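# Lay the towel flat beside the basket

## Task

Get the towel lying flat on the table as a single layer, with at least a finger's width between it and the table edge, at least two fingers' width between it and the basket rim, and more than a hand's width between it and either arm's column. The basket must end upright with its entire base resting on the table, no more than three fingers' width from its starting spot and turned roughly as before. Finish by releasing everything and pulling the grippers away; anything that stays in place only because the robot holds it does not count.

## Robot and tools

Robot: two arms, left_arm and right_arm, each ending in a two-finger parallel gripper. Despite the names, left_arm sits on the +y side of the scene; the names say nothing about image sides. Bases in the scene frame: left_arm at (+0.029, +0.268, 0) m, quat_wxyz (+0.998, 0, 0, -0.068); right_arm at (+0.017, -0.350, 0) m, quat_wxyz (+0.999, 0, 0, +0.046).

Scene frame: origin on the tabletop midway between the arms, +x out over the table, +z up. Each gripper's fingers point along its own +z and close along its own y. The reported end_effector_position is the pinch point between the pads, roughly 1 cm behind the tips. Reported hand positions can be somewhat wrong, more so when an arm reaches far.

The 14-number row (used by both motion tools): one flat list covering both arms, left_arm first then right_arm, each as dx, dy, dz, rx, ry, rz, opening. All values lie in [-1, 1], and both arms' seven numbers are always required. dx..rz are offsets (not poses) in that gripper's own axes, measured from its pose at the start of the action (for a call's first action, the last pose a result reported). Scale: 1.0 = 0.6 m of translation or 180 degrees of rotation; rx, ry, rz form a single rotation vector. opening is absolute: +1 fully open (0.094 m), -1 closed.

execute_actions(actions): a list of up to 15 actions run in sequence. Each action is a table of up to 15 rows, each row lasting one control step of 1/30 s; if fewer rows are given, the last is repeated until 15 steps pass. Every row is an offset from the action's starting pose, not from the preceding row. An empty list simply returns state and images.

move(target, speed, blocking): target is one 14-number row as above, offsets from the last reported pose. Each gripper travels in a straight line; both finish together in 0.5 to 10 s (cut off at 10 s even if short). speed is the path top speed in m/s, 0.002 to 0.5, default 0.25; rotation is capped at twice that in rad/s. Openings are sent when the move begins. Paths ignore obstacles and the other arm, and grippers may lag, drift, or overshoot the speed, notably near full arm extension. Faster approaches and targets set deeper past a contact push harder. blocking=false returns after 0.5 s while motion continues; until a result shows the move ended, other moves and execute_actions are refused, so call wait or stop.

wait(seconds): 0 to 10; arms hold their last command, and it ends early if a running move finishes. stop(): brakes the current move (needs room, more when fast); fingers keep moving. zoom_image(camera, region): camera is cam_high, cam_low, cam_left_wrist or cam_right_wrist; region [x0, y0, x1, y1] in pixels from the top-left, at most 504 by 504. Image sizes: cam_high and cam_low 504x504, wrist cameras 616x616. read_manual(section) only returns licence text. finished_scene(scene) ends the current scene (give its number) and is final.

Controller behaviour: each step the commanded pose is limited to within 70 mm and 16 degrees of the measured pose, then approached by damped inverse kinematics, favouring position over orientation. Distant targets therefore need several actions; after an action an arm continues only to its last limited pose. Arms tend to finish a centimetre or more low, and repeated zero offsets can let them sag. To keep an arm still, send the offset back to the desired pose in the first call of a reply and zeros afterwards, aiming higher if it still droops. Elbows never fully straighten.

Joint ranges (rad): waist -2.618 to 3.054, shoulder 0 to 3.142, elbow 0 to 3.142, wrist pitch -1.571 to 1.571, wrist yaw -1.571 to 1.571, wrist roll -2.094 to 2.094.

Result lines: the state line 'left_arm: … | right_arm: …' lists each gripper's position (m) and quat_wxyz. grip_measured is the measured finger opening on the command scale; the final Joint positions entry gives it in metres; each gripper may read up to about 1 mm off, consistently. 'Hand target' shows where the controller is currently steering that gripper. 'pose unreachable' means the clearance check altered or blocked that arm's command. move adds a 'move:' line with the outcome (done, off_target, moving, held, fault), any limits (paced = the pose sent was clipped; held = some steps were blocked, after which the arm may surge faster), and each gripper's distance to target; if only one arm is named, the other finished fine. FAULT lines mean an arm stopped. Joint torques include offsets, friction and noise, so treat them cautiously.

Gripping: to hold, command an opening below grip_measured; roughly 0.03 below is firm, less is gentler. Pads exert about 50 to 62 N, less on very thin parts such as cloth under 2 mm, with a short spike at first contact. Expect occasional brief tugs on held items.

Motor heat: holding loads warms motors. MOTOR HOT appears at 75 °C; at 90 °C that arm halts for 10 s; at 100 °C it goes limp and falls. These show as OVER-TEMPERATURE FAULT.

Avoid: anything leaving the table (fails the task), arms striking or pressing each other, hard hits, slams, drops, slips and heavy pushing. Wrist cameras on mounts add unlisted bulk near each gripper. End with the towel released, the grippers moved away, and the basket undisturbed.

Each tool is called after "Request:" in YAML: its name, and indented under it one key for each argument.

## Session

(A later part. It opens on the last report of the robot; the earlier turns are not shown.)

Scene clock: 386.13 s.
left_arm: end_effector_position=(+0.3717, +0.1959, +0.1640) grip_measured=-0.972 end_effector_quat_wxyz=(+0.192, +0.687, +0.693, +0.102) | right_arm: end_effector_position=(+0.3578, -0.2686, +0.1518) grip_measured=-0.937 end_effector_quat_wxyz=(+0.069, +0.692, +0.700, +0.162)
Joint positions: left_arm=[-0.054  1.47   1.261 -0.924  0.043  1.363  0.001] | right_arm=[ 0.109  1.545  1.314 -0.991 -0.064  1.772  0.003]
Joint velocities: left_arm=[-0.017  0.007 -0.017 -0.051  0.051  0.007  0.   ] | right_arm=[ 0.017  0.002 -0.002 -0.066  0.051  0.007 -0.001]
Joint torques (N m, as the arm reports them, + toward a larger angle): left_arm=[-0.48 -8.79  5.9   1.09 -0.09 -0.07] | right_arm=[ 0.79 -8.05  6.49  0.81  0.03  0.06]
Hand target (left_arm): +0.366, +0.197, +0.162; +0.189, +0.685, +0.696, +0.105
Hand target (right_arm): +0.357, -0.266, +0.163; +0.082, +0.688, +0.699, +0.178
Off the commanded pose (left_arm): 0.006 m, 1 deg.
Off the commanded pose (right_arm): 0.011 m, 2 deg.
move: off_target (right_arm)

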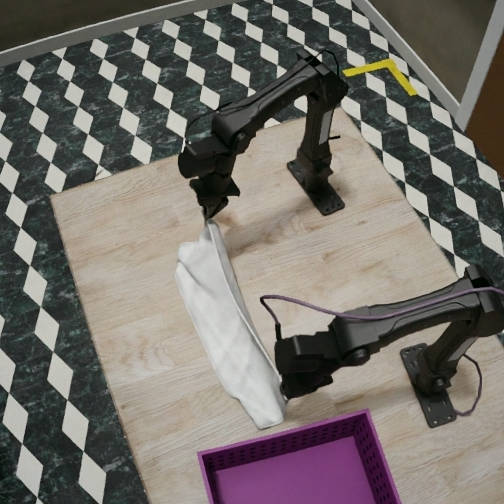

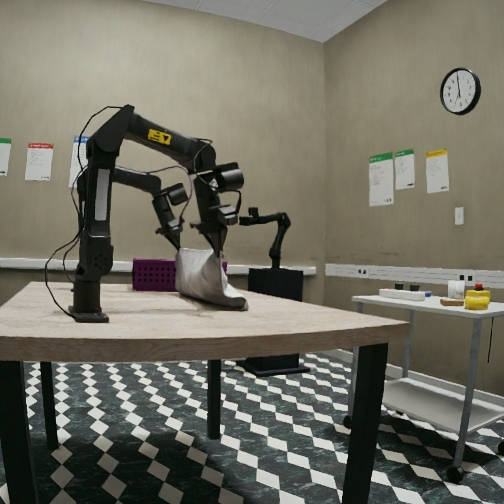

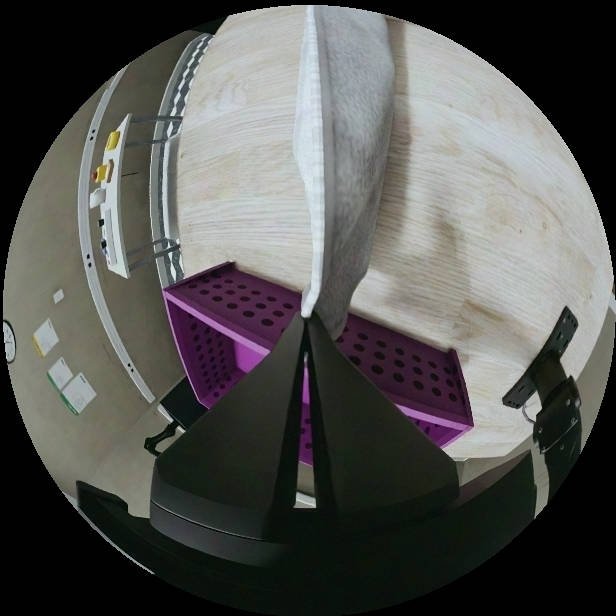

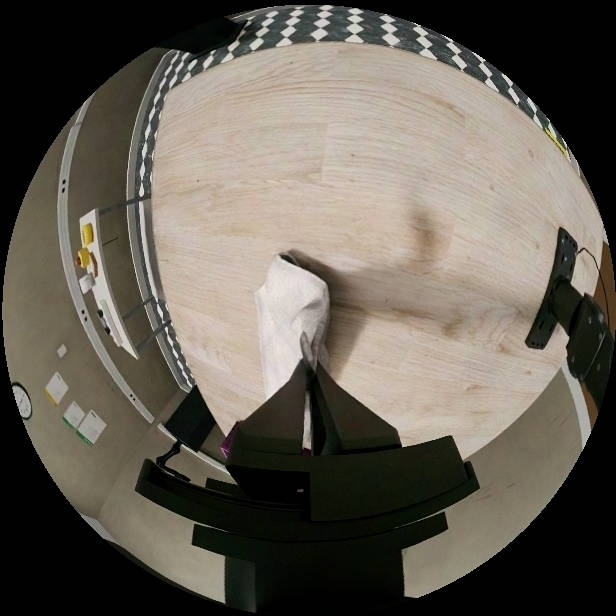

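Request:
move:
  target: [0.0143,-0.1465,0.042,0,0,0,-1,0.001,-0.118,0.033,0,0,0,-1]
  speed: 0.07

Scene clock: 392.50 s.
left_arm: end_effector_position=(+0.3067, +0.1963, +0.1073) grip_measured=-0.972 end_effector_quat_wxyz=(+0.194, +0.690, +0.690, +0.099) | right_arm: end_effector_position=(+0.2948, -0.2651, +0.1025) grip_measured=-0.937 end_effector_quat_wxyz=(+0.052, +0.696, +0.701, +0.149)
Joint positions: left_arm=[-0.103  1.232  0.851 -0.752  0.031  1.325  0.001] | right_arm=[ 0.166  1.36   0.968 -0.867 -0.061  1.831  0.003]
Joint velocities: left_arm=[-0.027  0.002  0.002  0.066 -0.081 -0.037 -0.   ] | right_arm=[ 0.002  0.002 -0.002  0.022  0.081  0.022 -0.002]
Joint torques (N m, as the arm reports them, + toward a larger angle): left_arm=[-0.52 -6.06  5.78  1.06 -0.08 -0.09] | right_arm=[ 0.83 -6.18  6.4   0.76  0.13  0.09]
Hand target (left_arm): +0.302, +0.197, +0.104; +0.192, +0.687, +0.693, +0.102
Hand target (right_arm): +0.297, -0.265, +0.111; +0.068, +0.693, +0.699, +0.163
Off the commanded pose (left_arm): 0.006 m, 1 deg.
Off the commanded pose (right_arm): 0.008 m, 3 deg.
move: off_target (right_arm)

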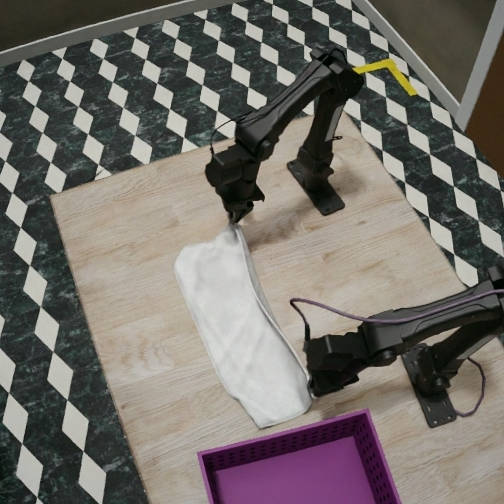

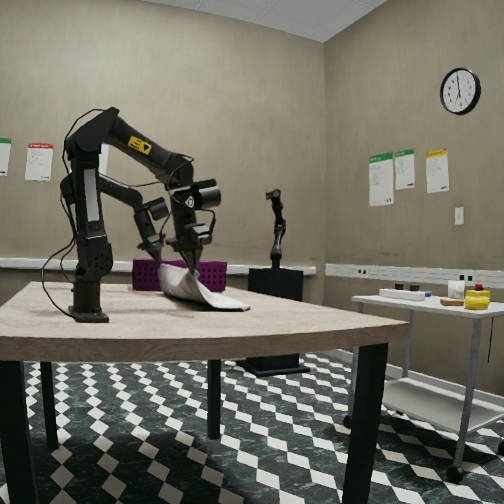

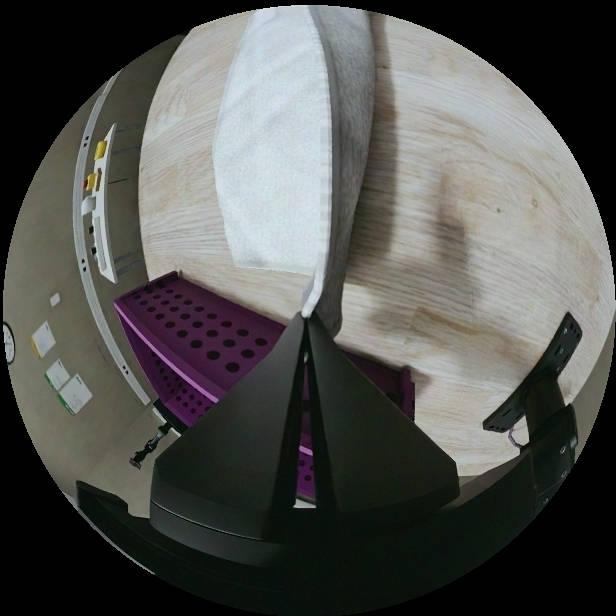

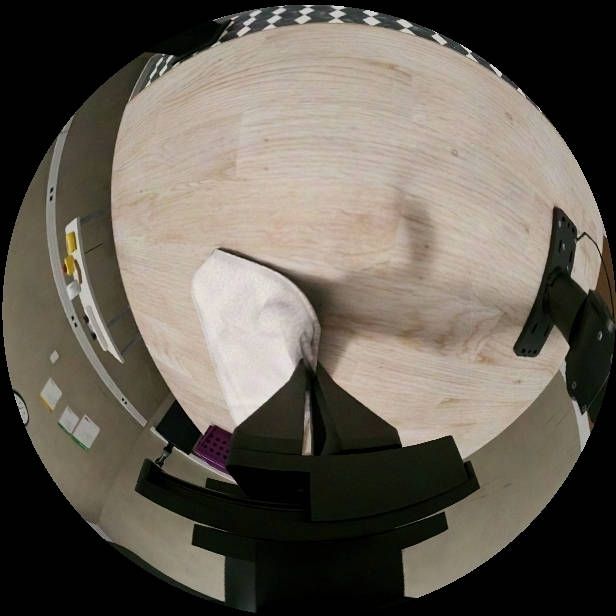

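Request:
move:
  target: [0.018,-0.129,0.031,0,0,0,-1,-0.012,-0.108,0.030,0,0,0,-1]
  speed: 0.06

Scene clock: 398.10 s.
left_arm: end_effector_position=(+0.2492, +0.1988, +0.0623) grip_measured=-0.972 end_effector_quat_wxyz=(+0.199, +0.693, +0.687, +0.096) | right_arm: end_effector_position=(+0.2364, -0.2689, +0.0616) grip_measured=-0.937 end_effector_quat_wxyz=(+0.039, +0.698, +0.701, +0.140)
Joint positions: left_arm=[-0.16   1.003  0.544 -0.666  0.02   1.28   0.001] | right_arm=[ 0.215  1.182  0.688 -0.792 -0.06   1.882  0.003]
Joint velocities: left_arm=[-0.002  0.002  0.012  0.037  0.051  0.007  0.   ] | right_arm=[ 0.012 -0.002  0.017 -0.081 -0.095  0.051  0.   ]
Joint torques (N m, as the arm reports them, + toward a larger angle): left_arm=[-0.49 -3.71  5.63  1.09 -0.15 -0.09] | right_arm=[ 0.83 -4.53  6.15  0.63  0.11 -0.02]
Hand target (left_arm): +0.244, +0.202, +0.058; +0.194, +0.690, +0.690, +0.099
Hand target (right_arm): +0.238, -0.269, +0.067; +0.051, +0.696, +0.701, +0.150
Off the commanded pose (left_arm): 0.008 m, 1 deg.
Off the commanded pose (right_arm): 0.005 m, 2 deg.
move: done

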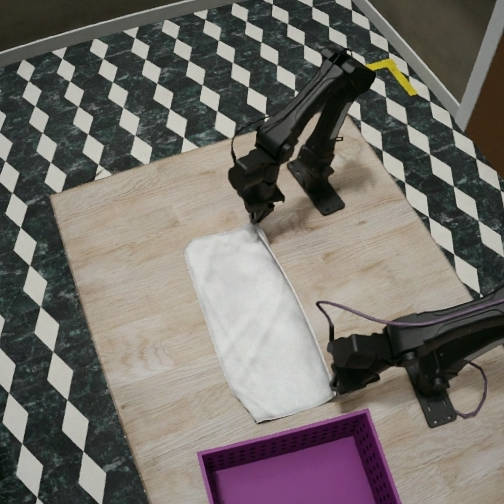

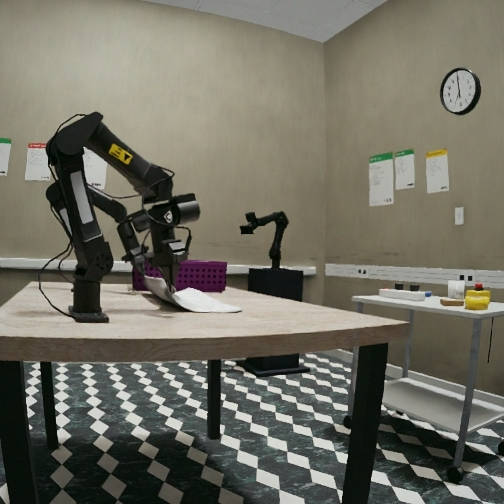

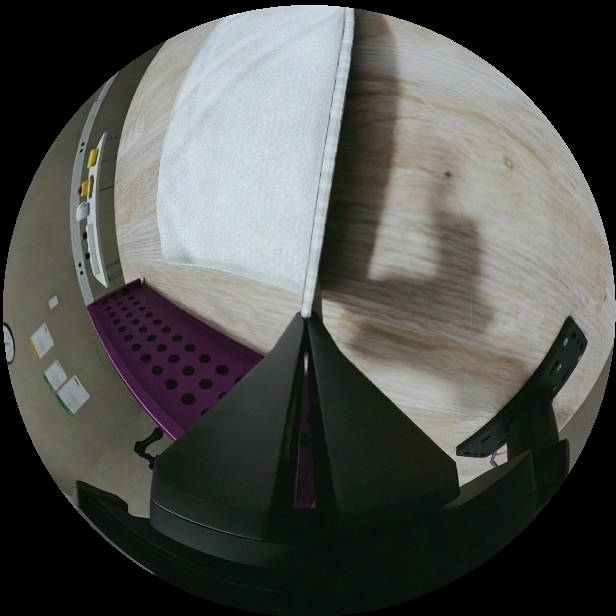

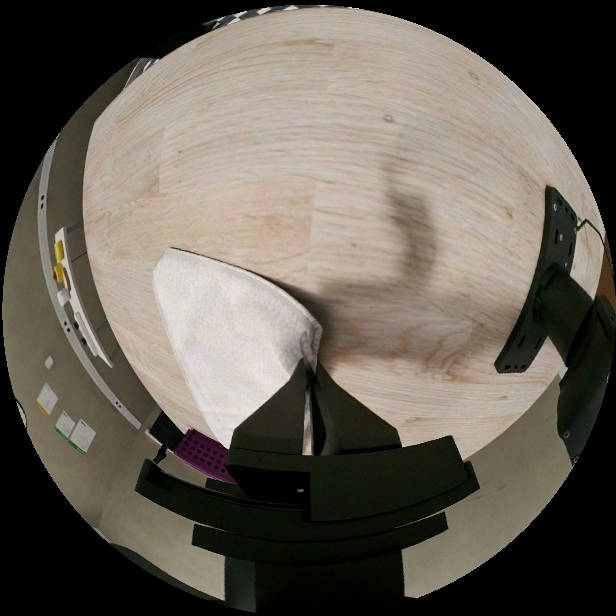

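Request:
move:
  target: [0.008,-0.044,0.043,0,0,0,-1,-0.004,-0.033,0.028,0,0,0,-1]
  speed: 0.04

Scene clock: 402.93 s.
left_arm: end_effector_position=(+0.2421, +0.1964, +0.0333) grip_measured=-0.972 end_effector_quat_wxyz=(+0.206, +0.694, +0.683, +0.096) | right_arm: end_effector_position=(+0.2211, -0.2697, +0.0351) grip_measured=-0.937 end_effector_quat_wxyz=(+0.030, +0.702, +0.700, +0.128)
Joint positions: left_arm=[-0.18   1.003  0.42  -0.53   0.019  1.267  0.001] | right_arm=[ 0.232  1.182  0.586 -0.719 -0.06   1.905  0.003]
Joint velocities: left_arm=[ 0.007 -0.007 -0.002 -0.037 -0.022  0.007 -0.   ] | right_arm=[-0.017 -0.002  0.002  0.037  0.022  0.007 -0.001]
Joint torques (N m, as the arm reports them, + toward a larger angle): left_arm=[-0.49 -3.15  5.44  1.14 -0.08 -0.11] | right_arm=[ 0.82 -4.86  5.74  0.66  0.04  0.03]
Hand target (left_arm): +0.236, +0.199, +0.027; +0.199, +0.693, +0.687, +0.096
Hand target (right_arm): +0.221, -0.269, +0.040; +0.038, +0.699, +0.701, +0.140
Off the commanded pose (left_arm): 0.009 m, 1 deg.
Off the commanded pose (right_arm): 0.005 m, 2 deg.
move: done

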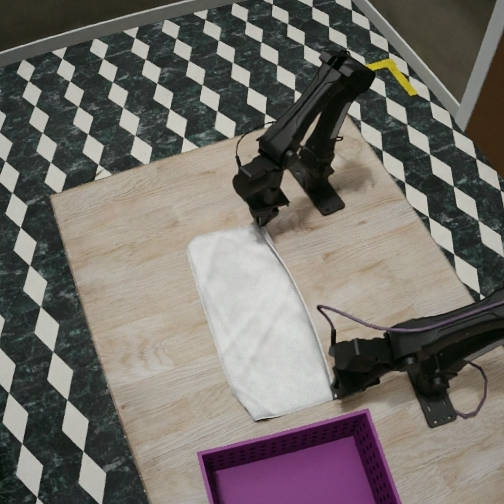

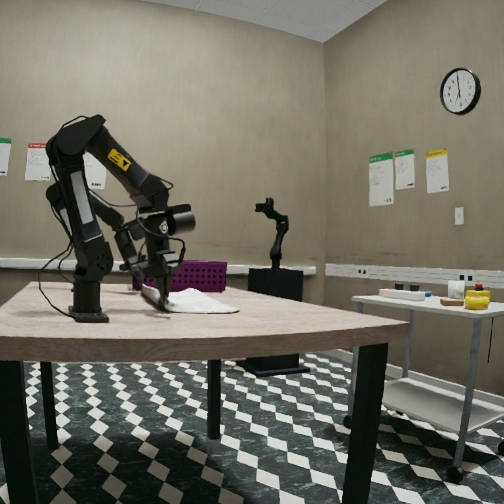

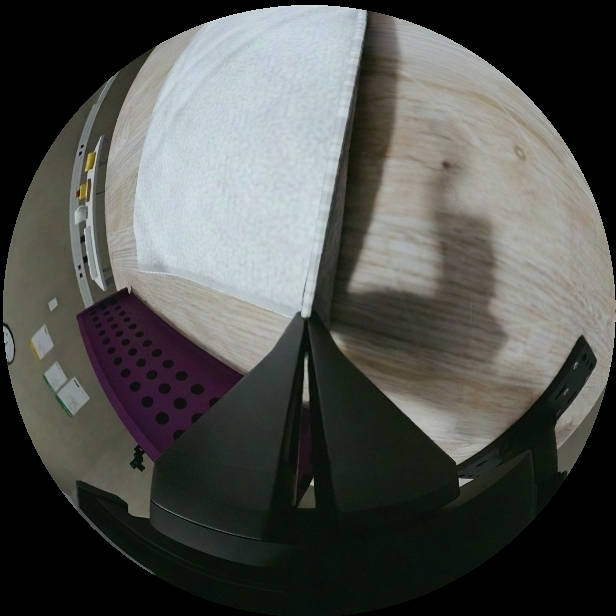

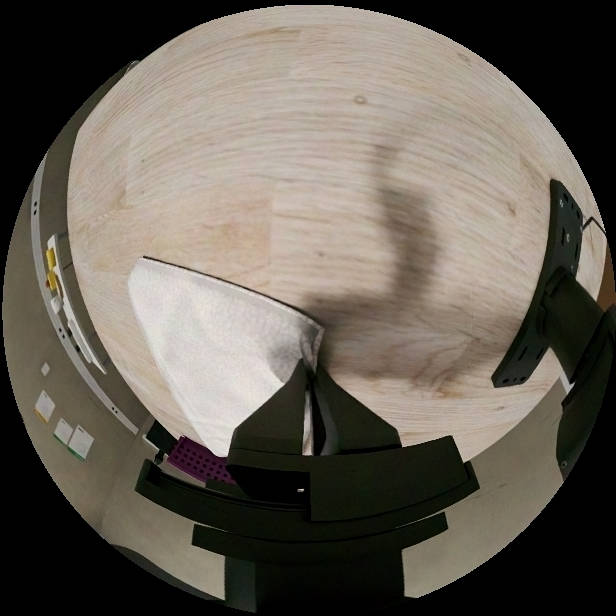

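Request:
move:
  target: [0.003,-0.038,-0.008,0,0,0,-1,0.0,-0.018,-0.010,0,0,0,-1]
  speed: 0.04

Scene clock: 406.60 s.
left_arm: end_effector_position=(+0.2309, +0.1938, +0.0359) grip_measured=-0.972 end_effector_quat_wxyz=(+0.222, +0.694, +0.678, +0.099) | right_arm: end_effector_position=(+0.2151, -0.2701, +0.0364) grip_measured=-0.937 end_effector_quat_wxyz=(+0.029, +0.704, +0.698, +0.128)
Joint positions: left_arm=[-0.212  0.903  0.378 -0.556  0.013  1.244  0.001] | right_arm=[ 0.239  1.151  0.574 -0.738 -0.06   1.917  0.003]
Joint velocities: left_arm=[ 0.022 -0.032  0.007  0.022  0.066 -0.066 -0.   ] | right_arm=[-0.002 -0.007 -0.012  0.022  0.022 -0.022 -0.001]
Joint torques (N m, as the arm reports them, + toward a larger angle): left_arm=[-0.45 -2.87  5.53  0.92 -0.11 -0.14] | right_arm=[ 0.86 -4.05  5.77  0.47  0.01  0.01]
Hand target (left_arm): +0.220, +0.198, +0.028; +0.206, +0.694, +0.683, +0.096
Hand target (right_arm): +0.210, -0.270, +0.038; +0.029, +0.702, +0.700, +0.128
Off the commanded pose (left_arm): 0.015 m, 2 deg.
Off the commanded pose (right_arm): 0.006 m, 0 deg.
move: off_target (left_arm)

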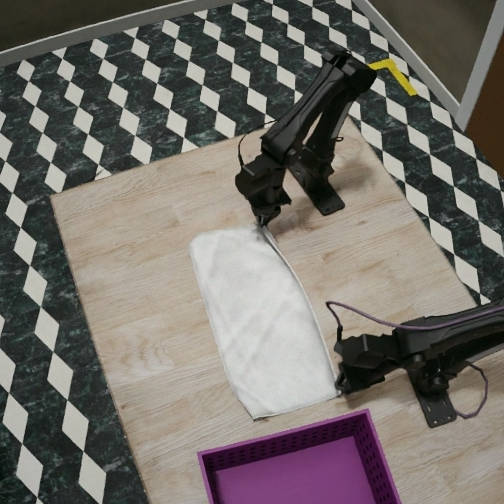

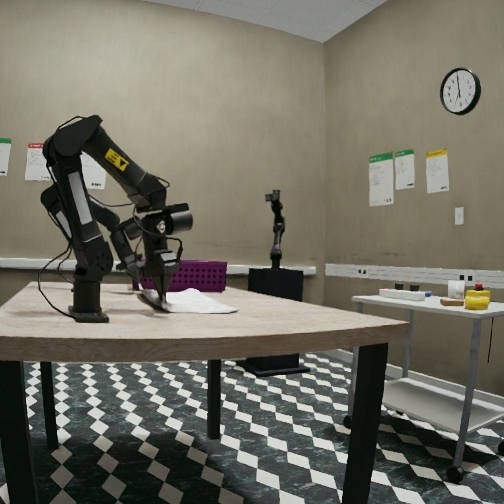

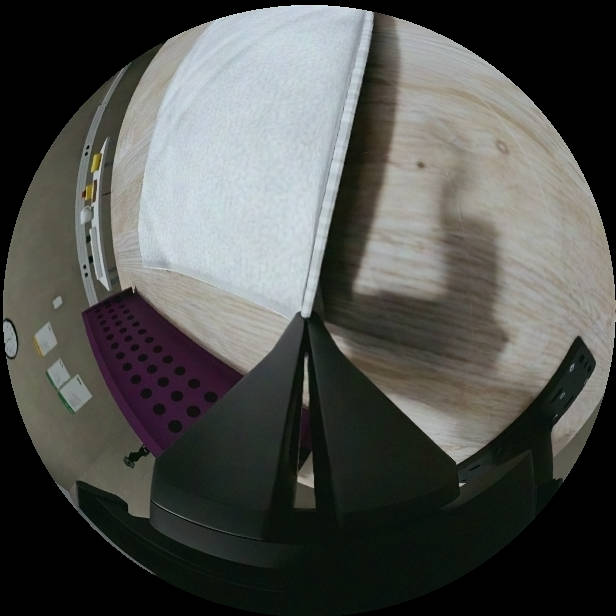

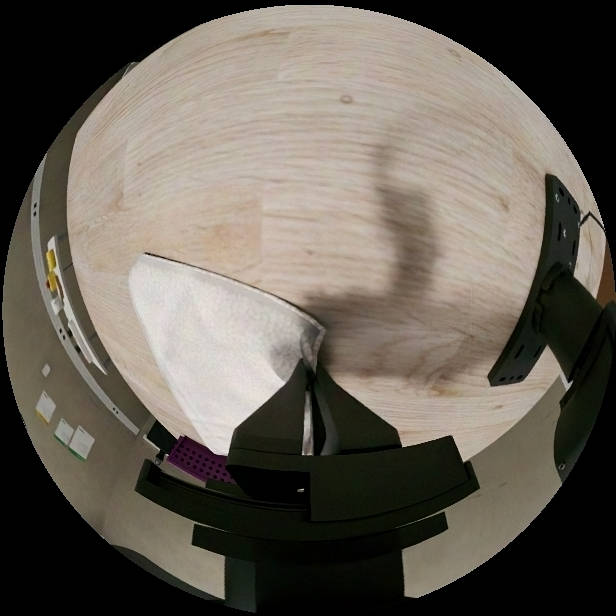

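Request:
execute_actions:
  actions:
    - [[0,0,0,0,0,0,-0.45,0,0,0,0,0,0,-0.45]]

Request:
move:
  target: [0,0,-0.12,0,0,0,-0.45,0,0,-0.12,0,0,0,-0.45]
  speed: 0.08

Scene clock: 409.63 s.
left_arm: end_effector_position=(+0.2312, +0.1937, +0.0360) grip_measured=-0.452 end_effector_quat_wxyz=(+0.222, +0.693, +0.678, +0.099) | right_arm: end_effector_position=(+0.2149, -0.2700, +0.0364) grip_measured=-0.453 end_effector_quat_wxyz=(+0.028, +0.704, +0.698, +0.128)
Joint positions: left_arm=[-0.212  0.903  0.378 -0.554  0.013  1.242  0.026] | right_arm=[ 0.24   1.151  0.574 -0.738 -0.06   1.918  0.026]
Joint velocities: left_arm=[-0.007 -0.007 -0.007  0.081 -0.022 -0.022 -0.   ] | right_arm=[ 0.007 -0.007  0.002  0.022 -0.022 -0.022  0.001]
Joint torques (N m, as the arm reports them, + toward a larger angle): left_arm=[ 0.08 -1.12  7.85  1.15  0.03  0.05] | right_arm=[ 0.   -1.92  6.49  0.62 -0.02 -0.01]
Hand target (left_arm): +0.231, +0.194, +0.036; +0.222, +0.694, +0.678, +0.099
Hand target (right_arm): +0.215, -0.270, +0.036; +0.028, +0.704, +0.698, +0.128
Off the commanded pose (left_arm): 0.000 m, 0 deg.
Off the commanded pose (right_arm): 0.000 m, 0 deg.

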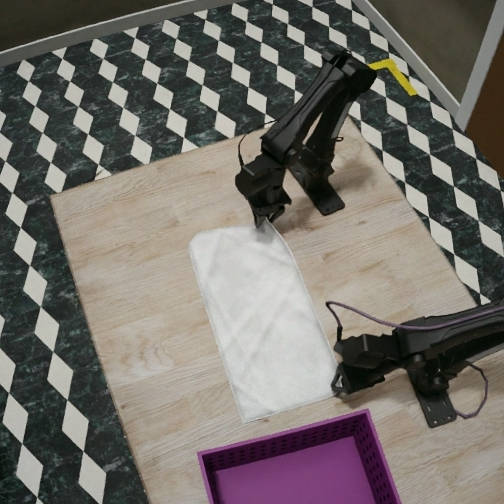

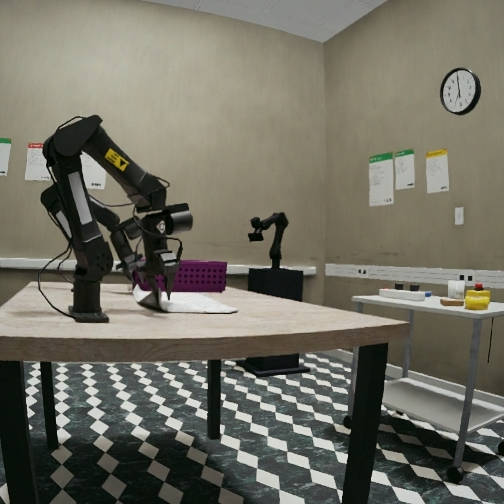

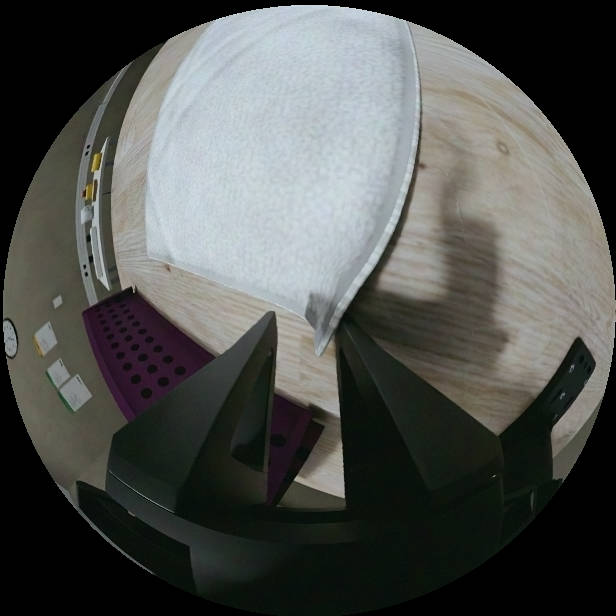

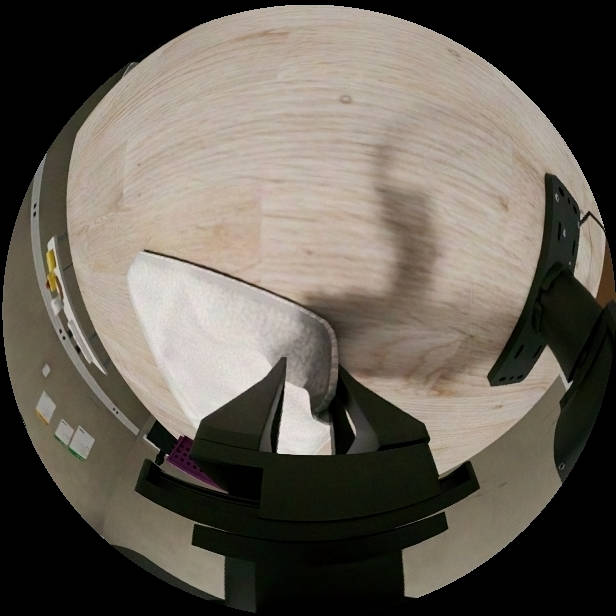

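Scene clock: 411.13 s.
left_arm: end_effector_position=(+0.1994, +0.2070, +0.0888) grip_measured=-0.452 end_effector_quat_wxyz=(+0.212, +0.694, +0.681, +0.097) | right_arm: end_effector_position=(+0.1963, -0.2799, +0.0930) grip_measured=-0.453 end_effector_quat_wxyz=(+0.021, +0.705, +0.701, +0.109)
Joint positions: left_arm=[-0.203  0.698  0.546 -0.948  0.013  1.249  0.026] | right_arm=[ 0.223  1.045  0.759 -1.07  -0.06   1.897  0.026]
Joint velocities: left_arm=[-0.002 -0.017 -0.012  0.007 -0.007 -0.007 -0.001] | right_arm=[-0.002  0.002 -0.017 -0.007  0.037  0.007 -0.   ]
Joint torques (N m, as the arm reports them, + toward a larger angle): left_arm=[ 0.68 -1.46 10.36  0.91  0.1   0.08] | right_arm=[-0.89 -3.35  9.3   0.49 -0.07 -0.07]
Hand target (left_arm): +0.200, +0.207, +0.099; +0.222, +0.693, +0.678, +0.100
Hand target (right_arm): +0.200, -0.280, +0.106; +0.029, +0.704, +0.698, +0.128
Off the commanded pose (left_arm): 0.011 m, 1 deg.
Off the commanded pose (right_arm): 0.013 m, 2 deg.
move: off_target (left_arm, right_arm)

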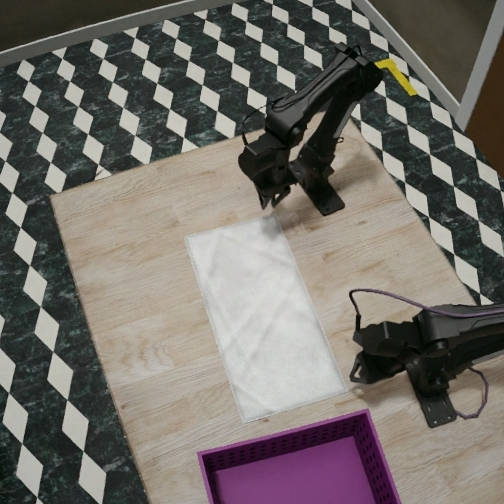

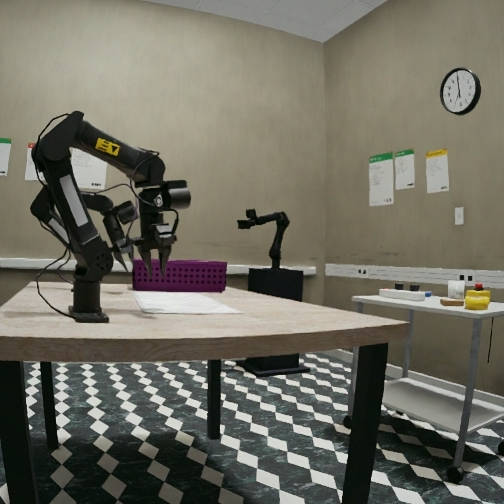

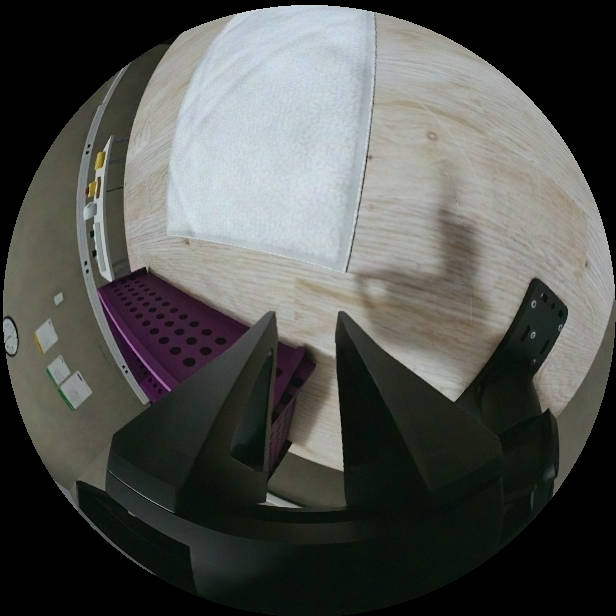

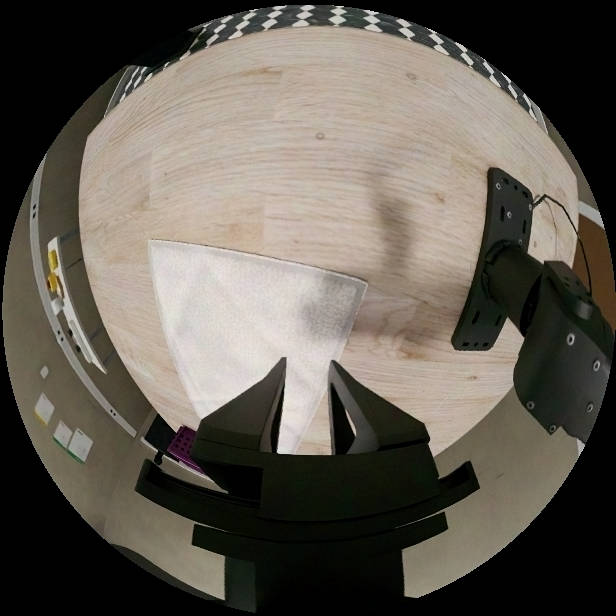

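Request:
zoom_image:
  camera: "cam_low"
  region: [50, 250, 270, 340]

Request:
zoom_image:
  camera: "cam_high"
  region: [160, 140, 480, 460]

Region (50, 250, 270, 340) of cam_low's 504x504 image, scaled by 2.291, with more detail than that image has; it fills the top 206 rows of this view, and the rest is white.

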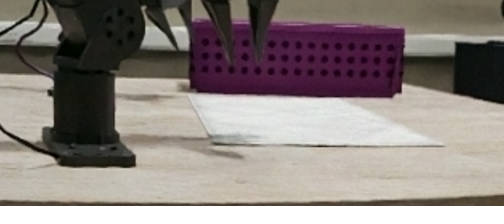

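Region (160, 140, 480, 460) of cam_high's 504x504 image, scaled by 1.575, with more detail than that image has.

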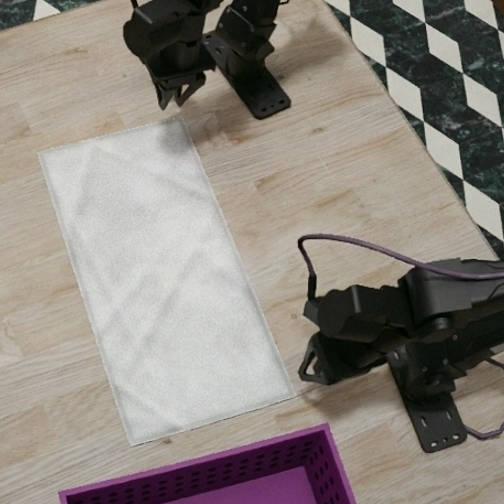

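Request:
move:
  target: [-0.0133,0.2887,0.170,0.13,0.05,0,-1,0.0195,0.3295,0.082,0.058,-0.039,0,-1]
  speed: 0.2

Scene clock: 462.13 s.
left_arm: end_effector_position=(+0.3946, +0.1819, +0.0704) grip_measured=-0.985 end_effector_quat_wxyz=(+0.016, +0.715, +0.699, +0.006) | right_arm: end_effector_position=(+0.3942, -0.2601, +0.0749) grip_measured=-0.994 end_effector_quat_wxyz=(-0.008, +0.707, +0.707, +0.001)
Joint positions: left_arm=[-0.097  1.956  1.539 -1.118  0.007  1.361  0.001] | right_arm=[ 0.134  2.039  1.676 -1.214 -0.015  1.797  0.   ]
Joint velocities: left_arm=[-0.012  0.007  0.002 -0.037 -0.022 -0.007  0.   ] | right_arm=[-0.012 -0.002  0.007 -0.081 -0.007 -0.051 -0.   ]
Joint torques (N m, as the arm reports them, + toward a larger angle): left_arm=[  0.63 -10.4    9.54   0.16  -0.1    0.12] | right_arm=[-0.79 -8.69  9.02  0.    0.16 -0.08]
Hand target (left_arm): +0.398, +0.185, +0.073; +0.013, +0.715, +0.699, +0.009
Hand target (right_arm): +0.399, -0.266, +0.081; +0.001, +0.709, +0.705, +0.001
Off the commanded pose (left_arm): 0.006 m, 1 deg.
Off the commanded pose (right_arm): 0.011 m, 1 deg.
move: off_target (right_arm)

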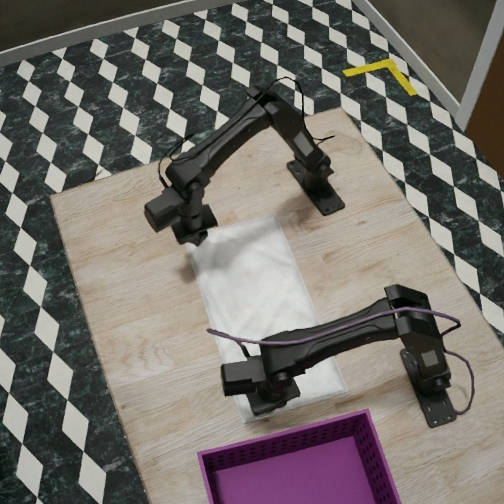

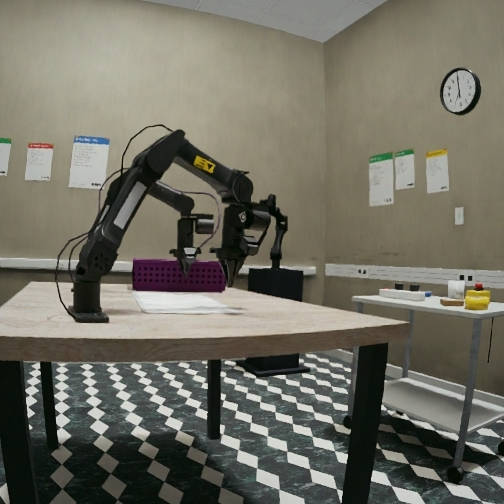

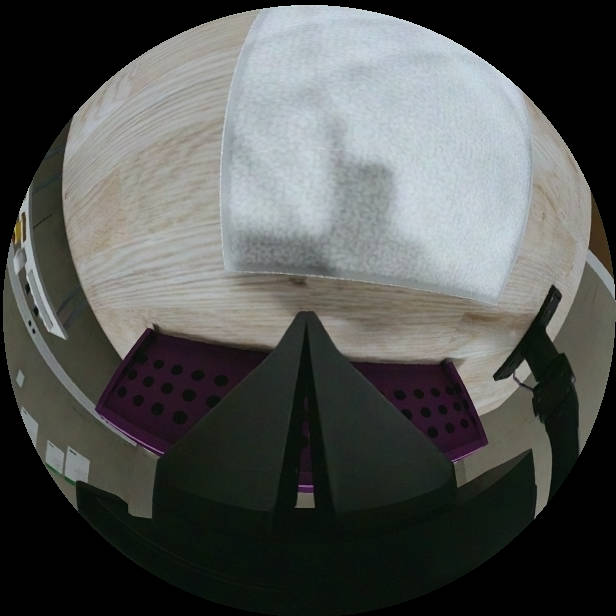

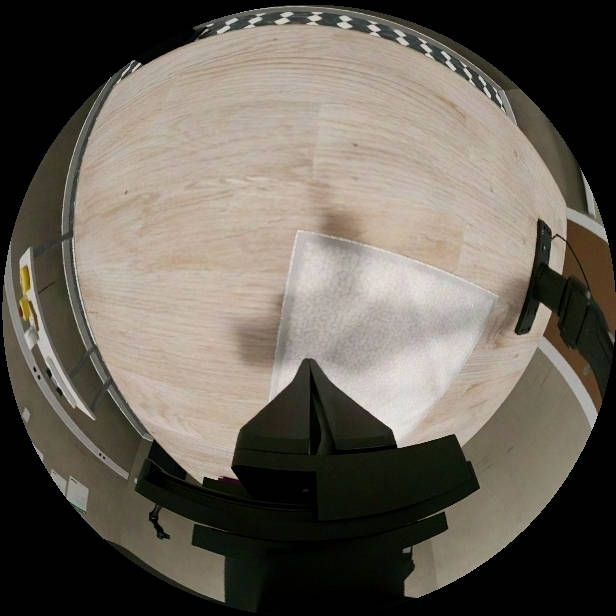

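Request:
move:
  target: [-0.0558,0.0485,0.0923,0,0,0,-1,-0.02,0.0,0.0817,0,0,0,-1]
  speed: 0.06

Scene clock: 480.87 s.
left_arm: end_effector_position=(+0.4179, +0.1515, +0.0169) grip_measured=-0.985 end_effector_quat_wxyz=(+0.011, +0.716, +0.698, +0.002) | right_arm: end_effector_position=(+0.3923, -0.2672, +0.0283) grip_measured=-0.994 end_effector_quat_wxyz=(-0.008, +0.706, +0.709, +0.002)
Joint positions: left_arm=[-0.157  2.135  1.586 -1.002  0.006  1.303  0.001] | right_arm=[ 0.117  2.064  1.523 -1.036 -0.015  1.775  0.   ]
Joint velocities: left_arm=[ 0.002  0.007 -0.022 -0.037 -0.066 -0.007 -0.001] | right_arm=[-0.002 -0.007  0.002 -0.081 -0.066  0.051  0.001]
Joint torques (N m, as the arm reports them, + toward a larger angle): left_arm=[ -0.49 -11.67   9.35   0.35   0.02  -0.09] | right_arm=[-0.86 -8.69  5.53  0.26  0.   -0.06]
Hand target (left_arm): +0.425, +0.146, +0.017; +0.017, +0.715, +0.699, +0.007
Hand target (right_arm): +0.393, -0.271, +0.026; -0.008, +0.707, +0.707, +0.001
Off the commanded pose (left_arm): 0.008 m, 1 deg.
Off the commanded pose (right_arm): 0.005 m, 0 deg.
move: done

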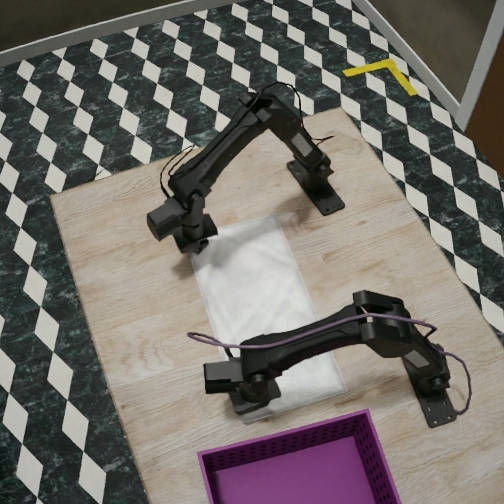

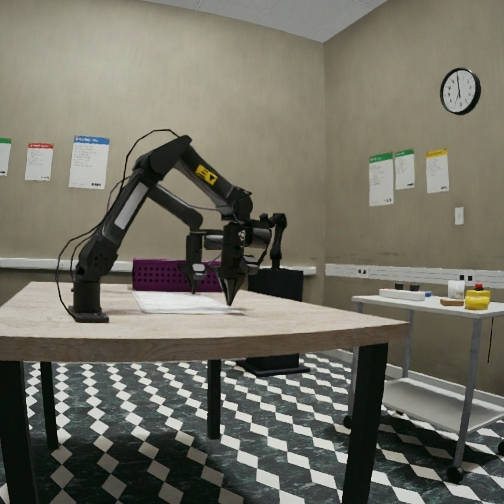

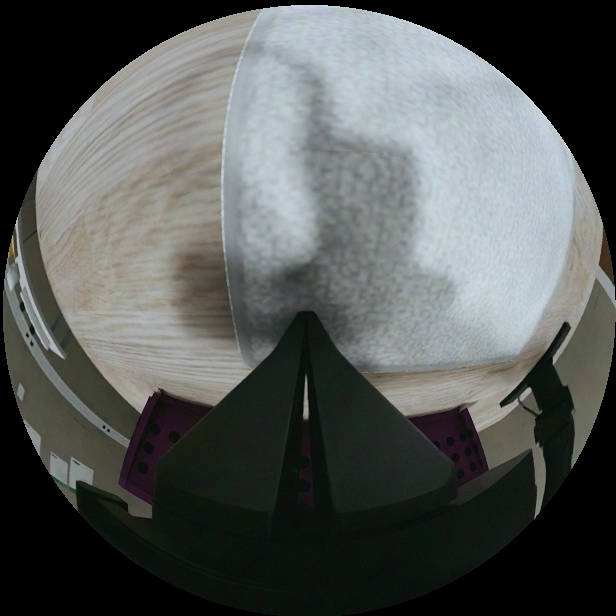

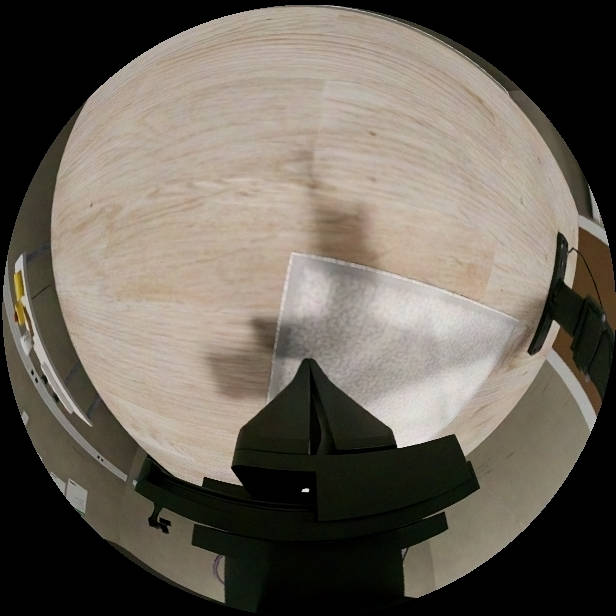

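Request:
move:
  target: [0,0,0.012,0,0,0,-1,0,0,0.019,0,0,0,-1]
  speed: 0.02

Scene clock: 483.37 s.
left_arm: end_effector_position=(+0.4223, +0.1502, +0.0170) grip_measured=-0.985 end_effector_quat_wxyz=(+0.019, +0.715, +0.698, +0.007) | right_arm: end_effector_position=(+0.3933, -0.2669, +0.0232) grip_measured=-0.994 end_effector_quat_wxyz=(-0.005, +0.705, +0.709, +0.006)
Joint positions: left_arm=[-0.157  2.135  1.586 -0.983  0.006  1.303  0.001] | right_arm=[ 0.117  2.064  1.503 -1.005 -0.015  1.775  0.   ]
Joint velocities: left_arm=[-0.002  0.007 -0.007  0.037  0.051  0.022 -0.001] | right_arm=[-0.012  0.007  0.002 -0.007  0.022 -0.007 -0.   ]
Joint torques (N m, as the arm reports them, + toward a larger angle): left_arm=[  0.08 -12.24   5.5    0.37   0.01   0.04] | right_arm=[ 0.04 -7.92  5.39  0.28  0.    0.  ]
Hand target (left_arm): +0.418, +0.151, +0.010; +0.011, +0.716, +0.698, +0.002
Hand target (right_arm): +0.392, -0.267, +0.017; -0.008, +0.706, +0.709, +0.002
Off the commanded pose (left_arm): 0.009 m, 1 deg.
Off the commanded pose (right_arm): 0.006 m, 1 deg.
move: done

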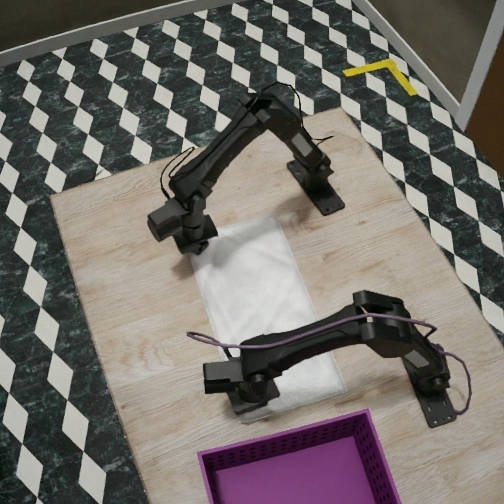

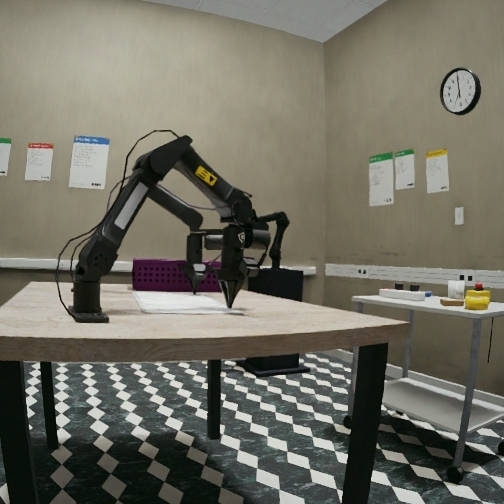

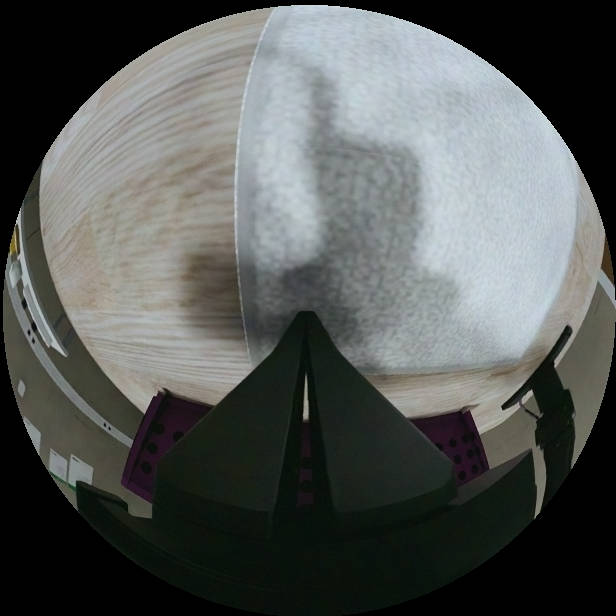

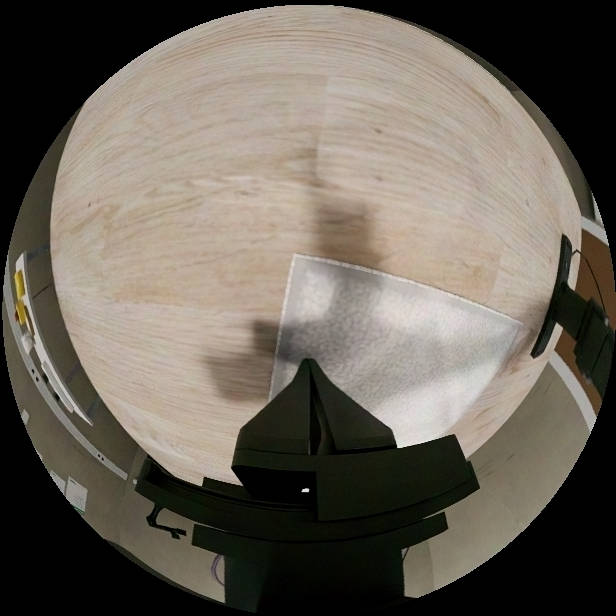

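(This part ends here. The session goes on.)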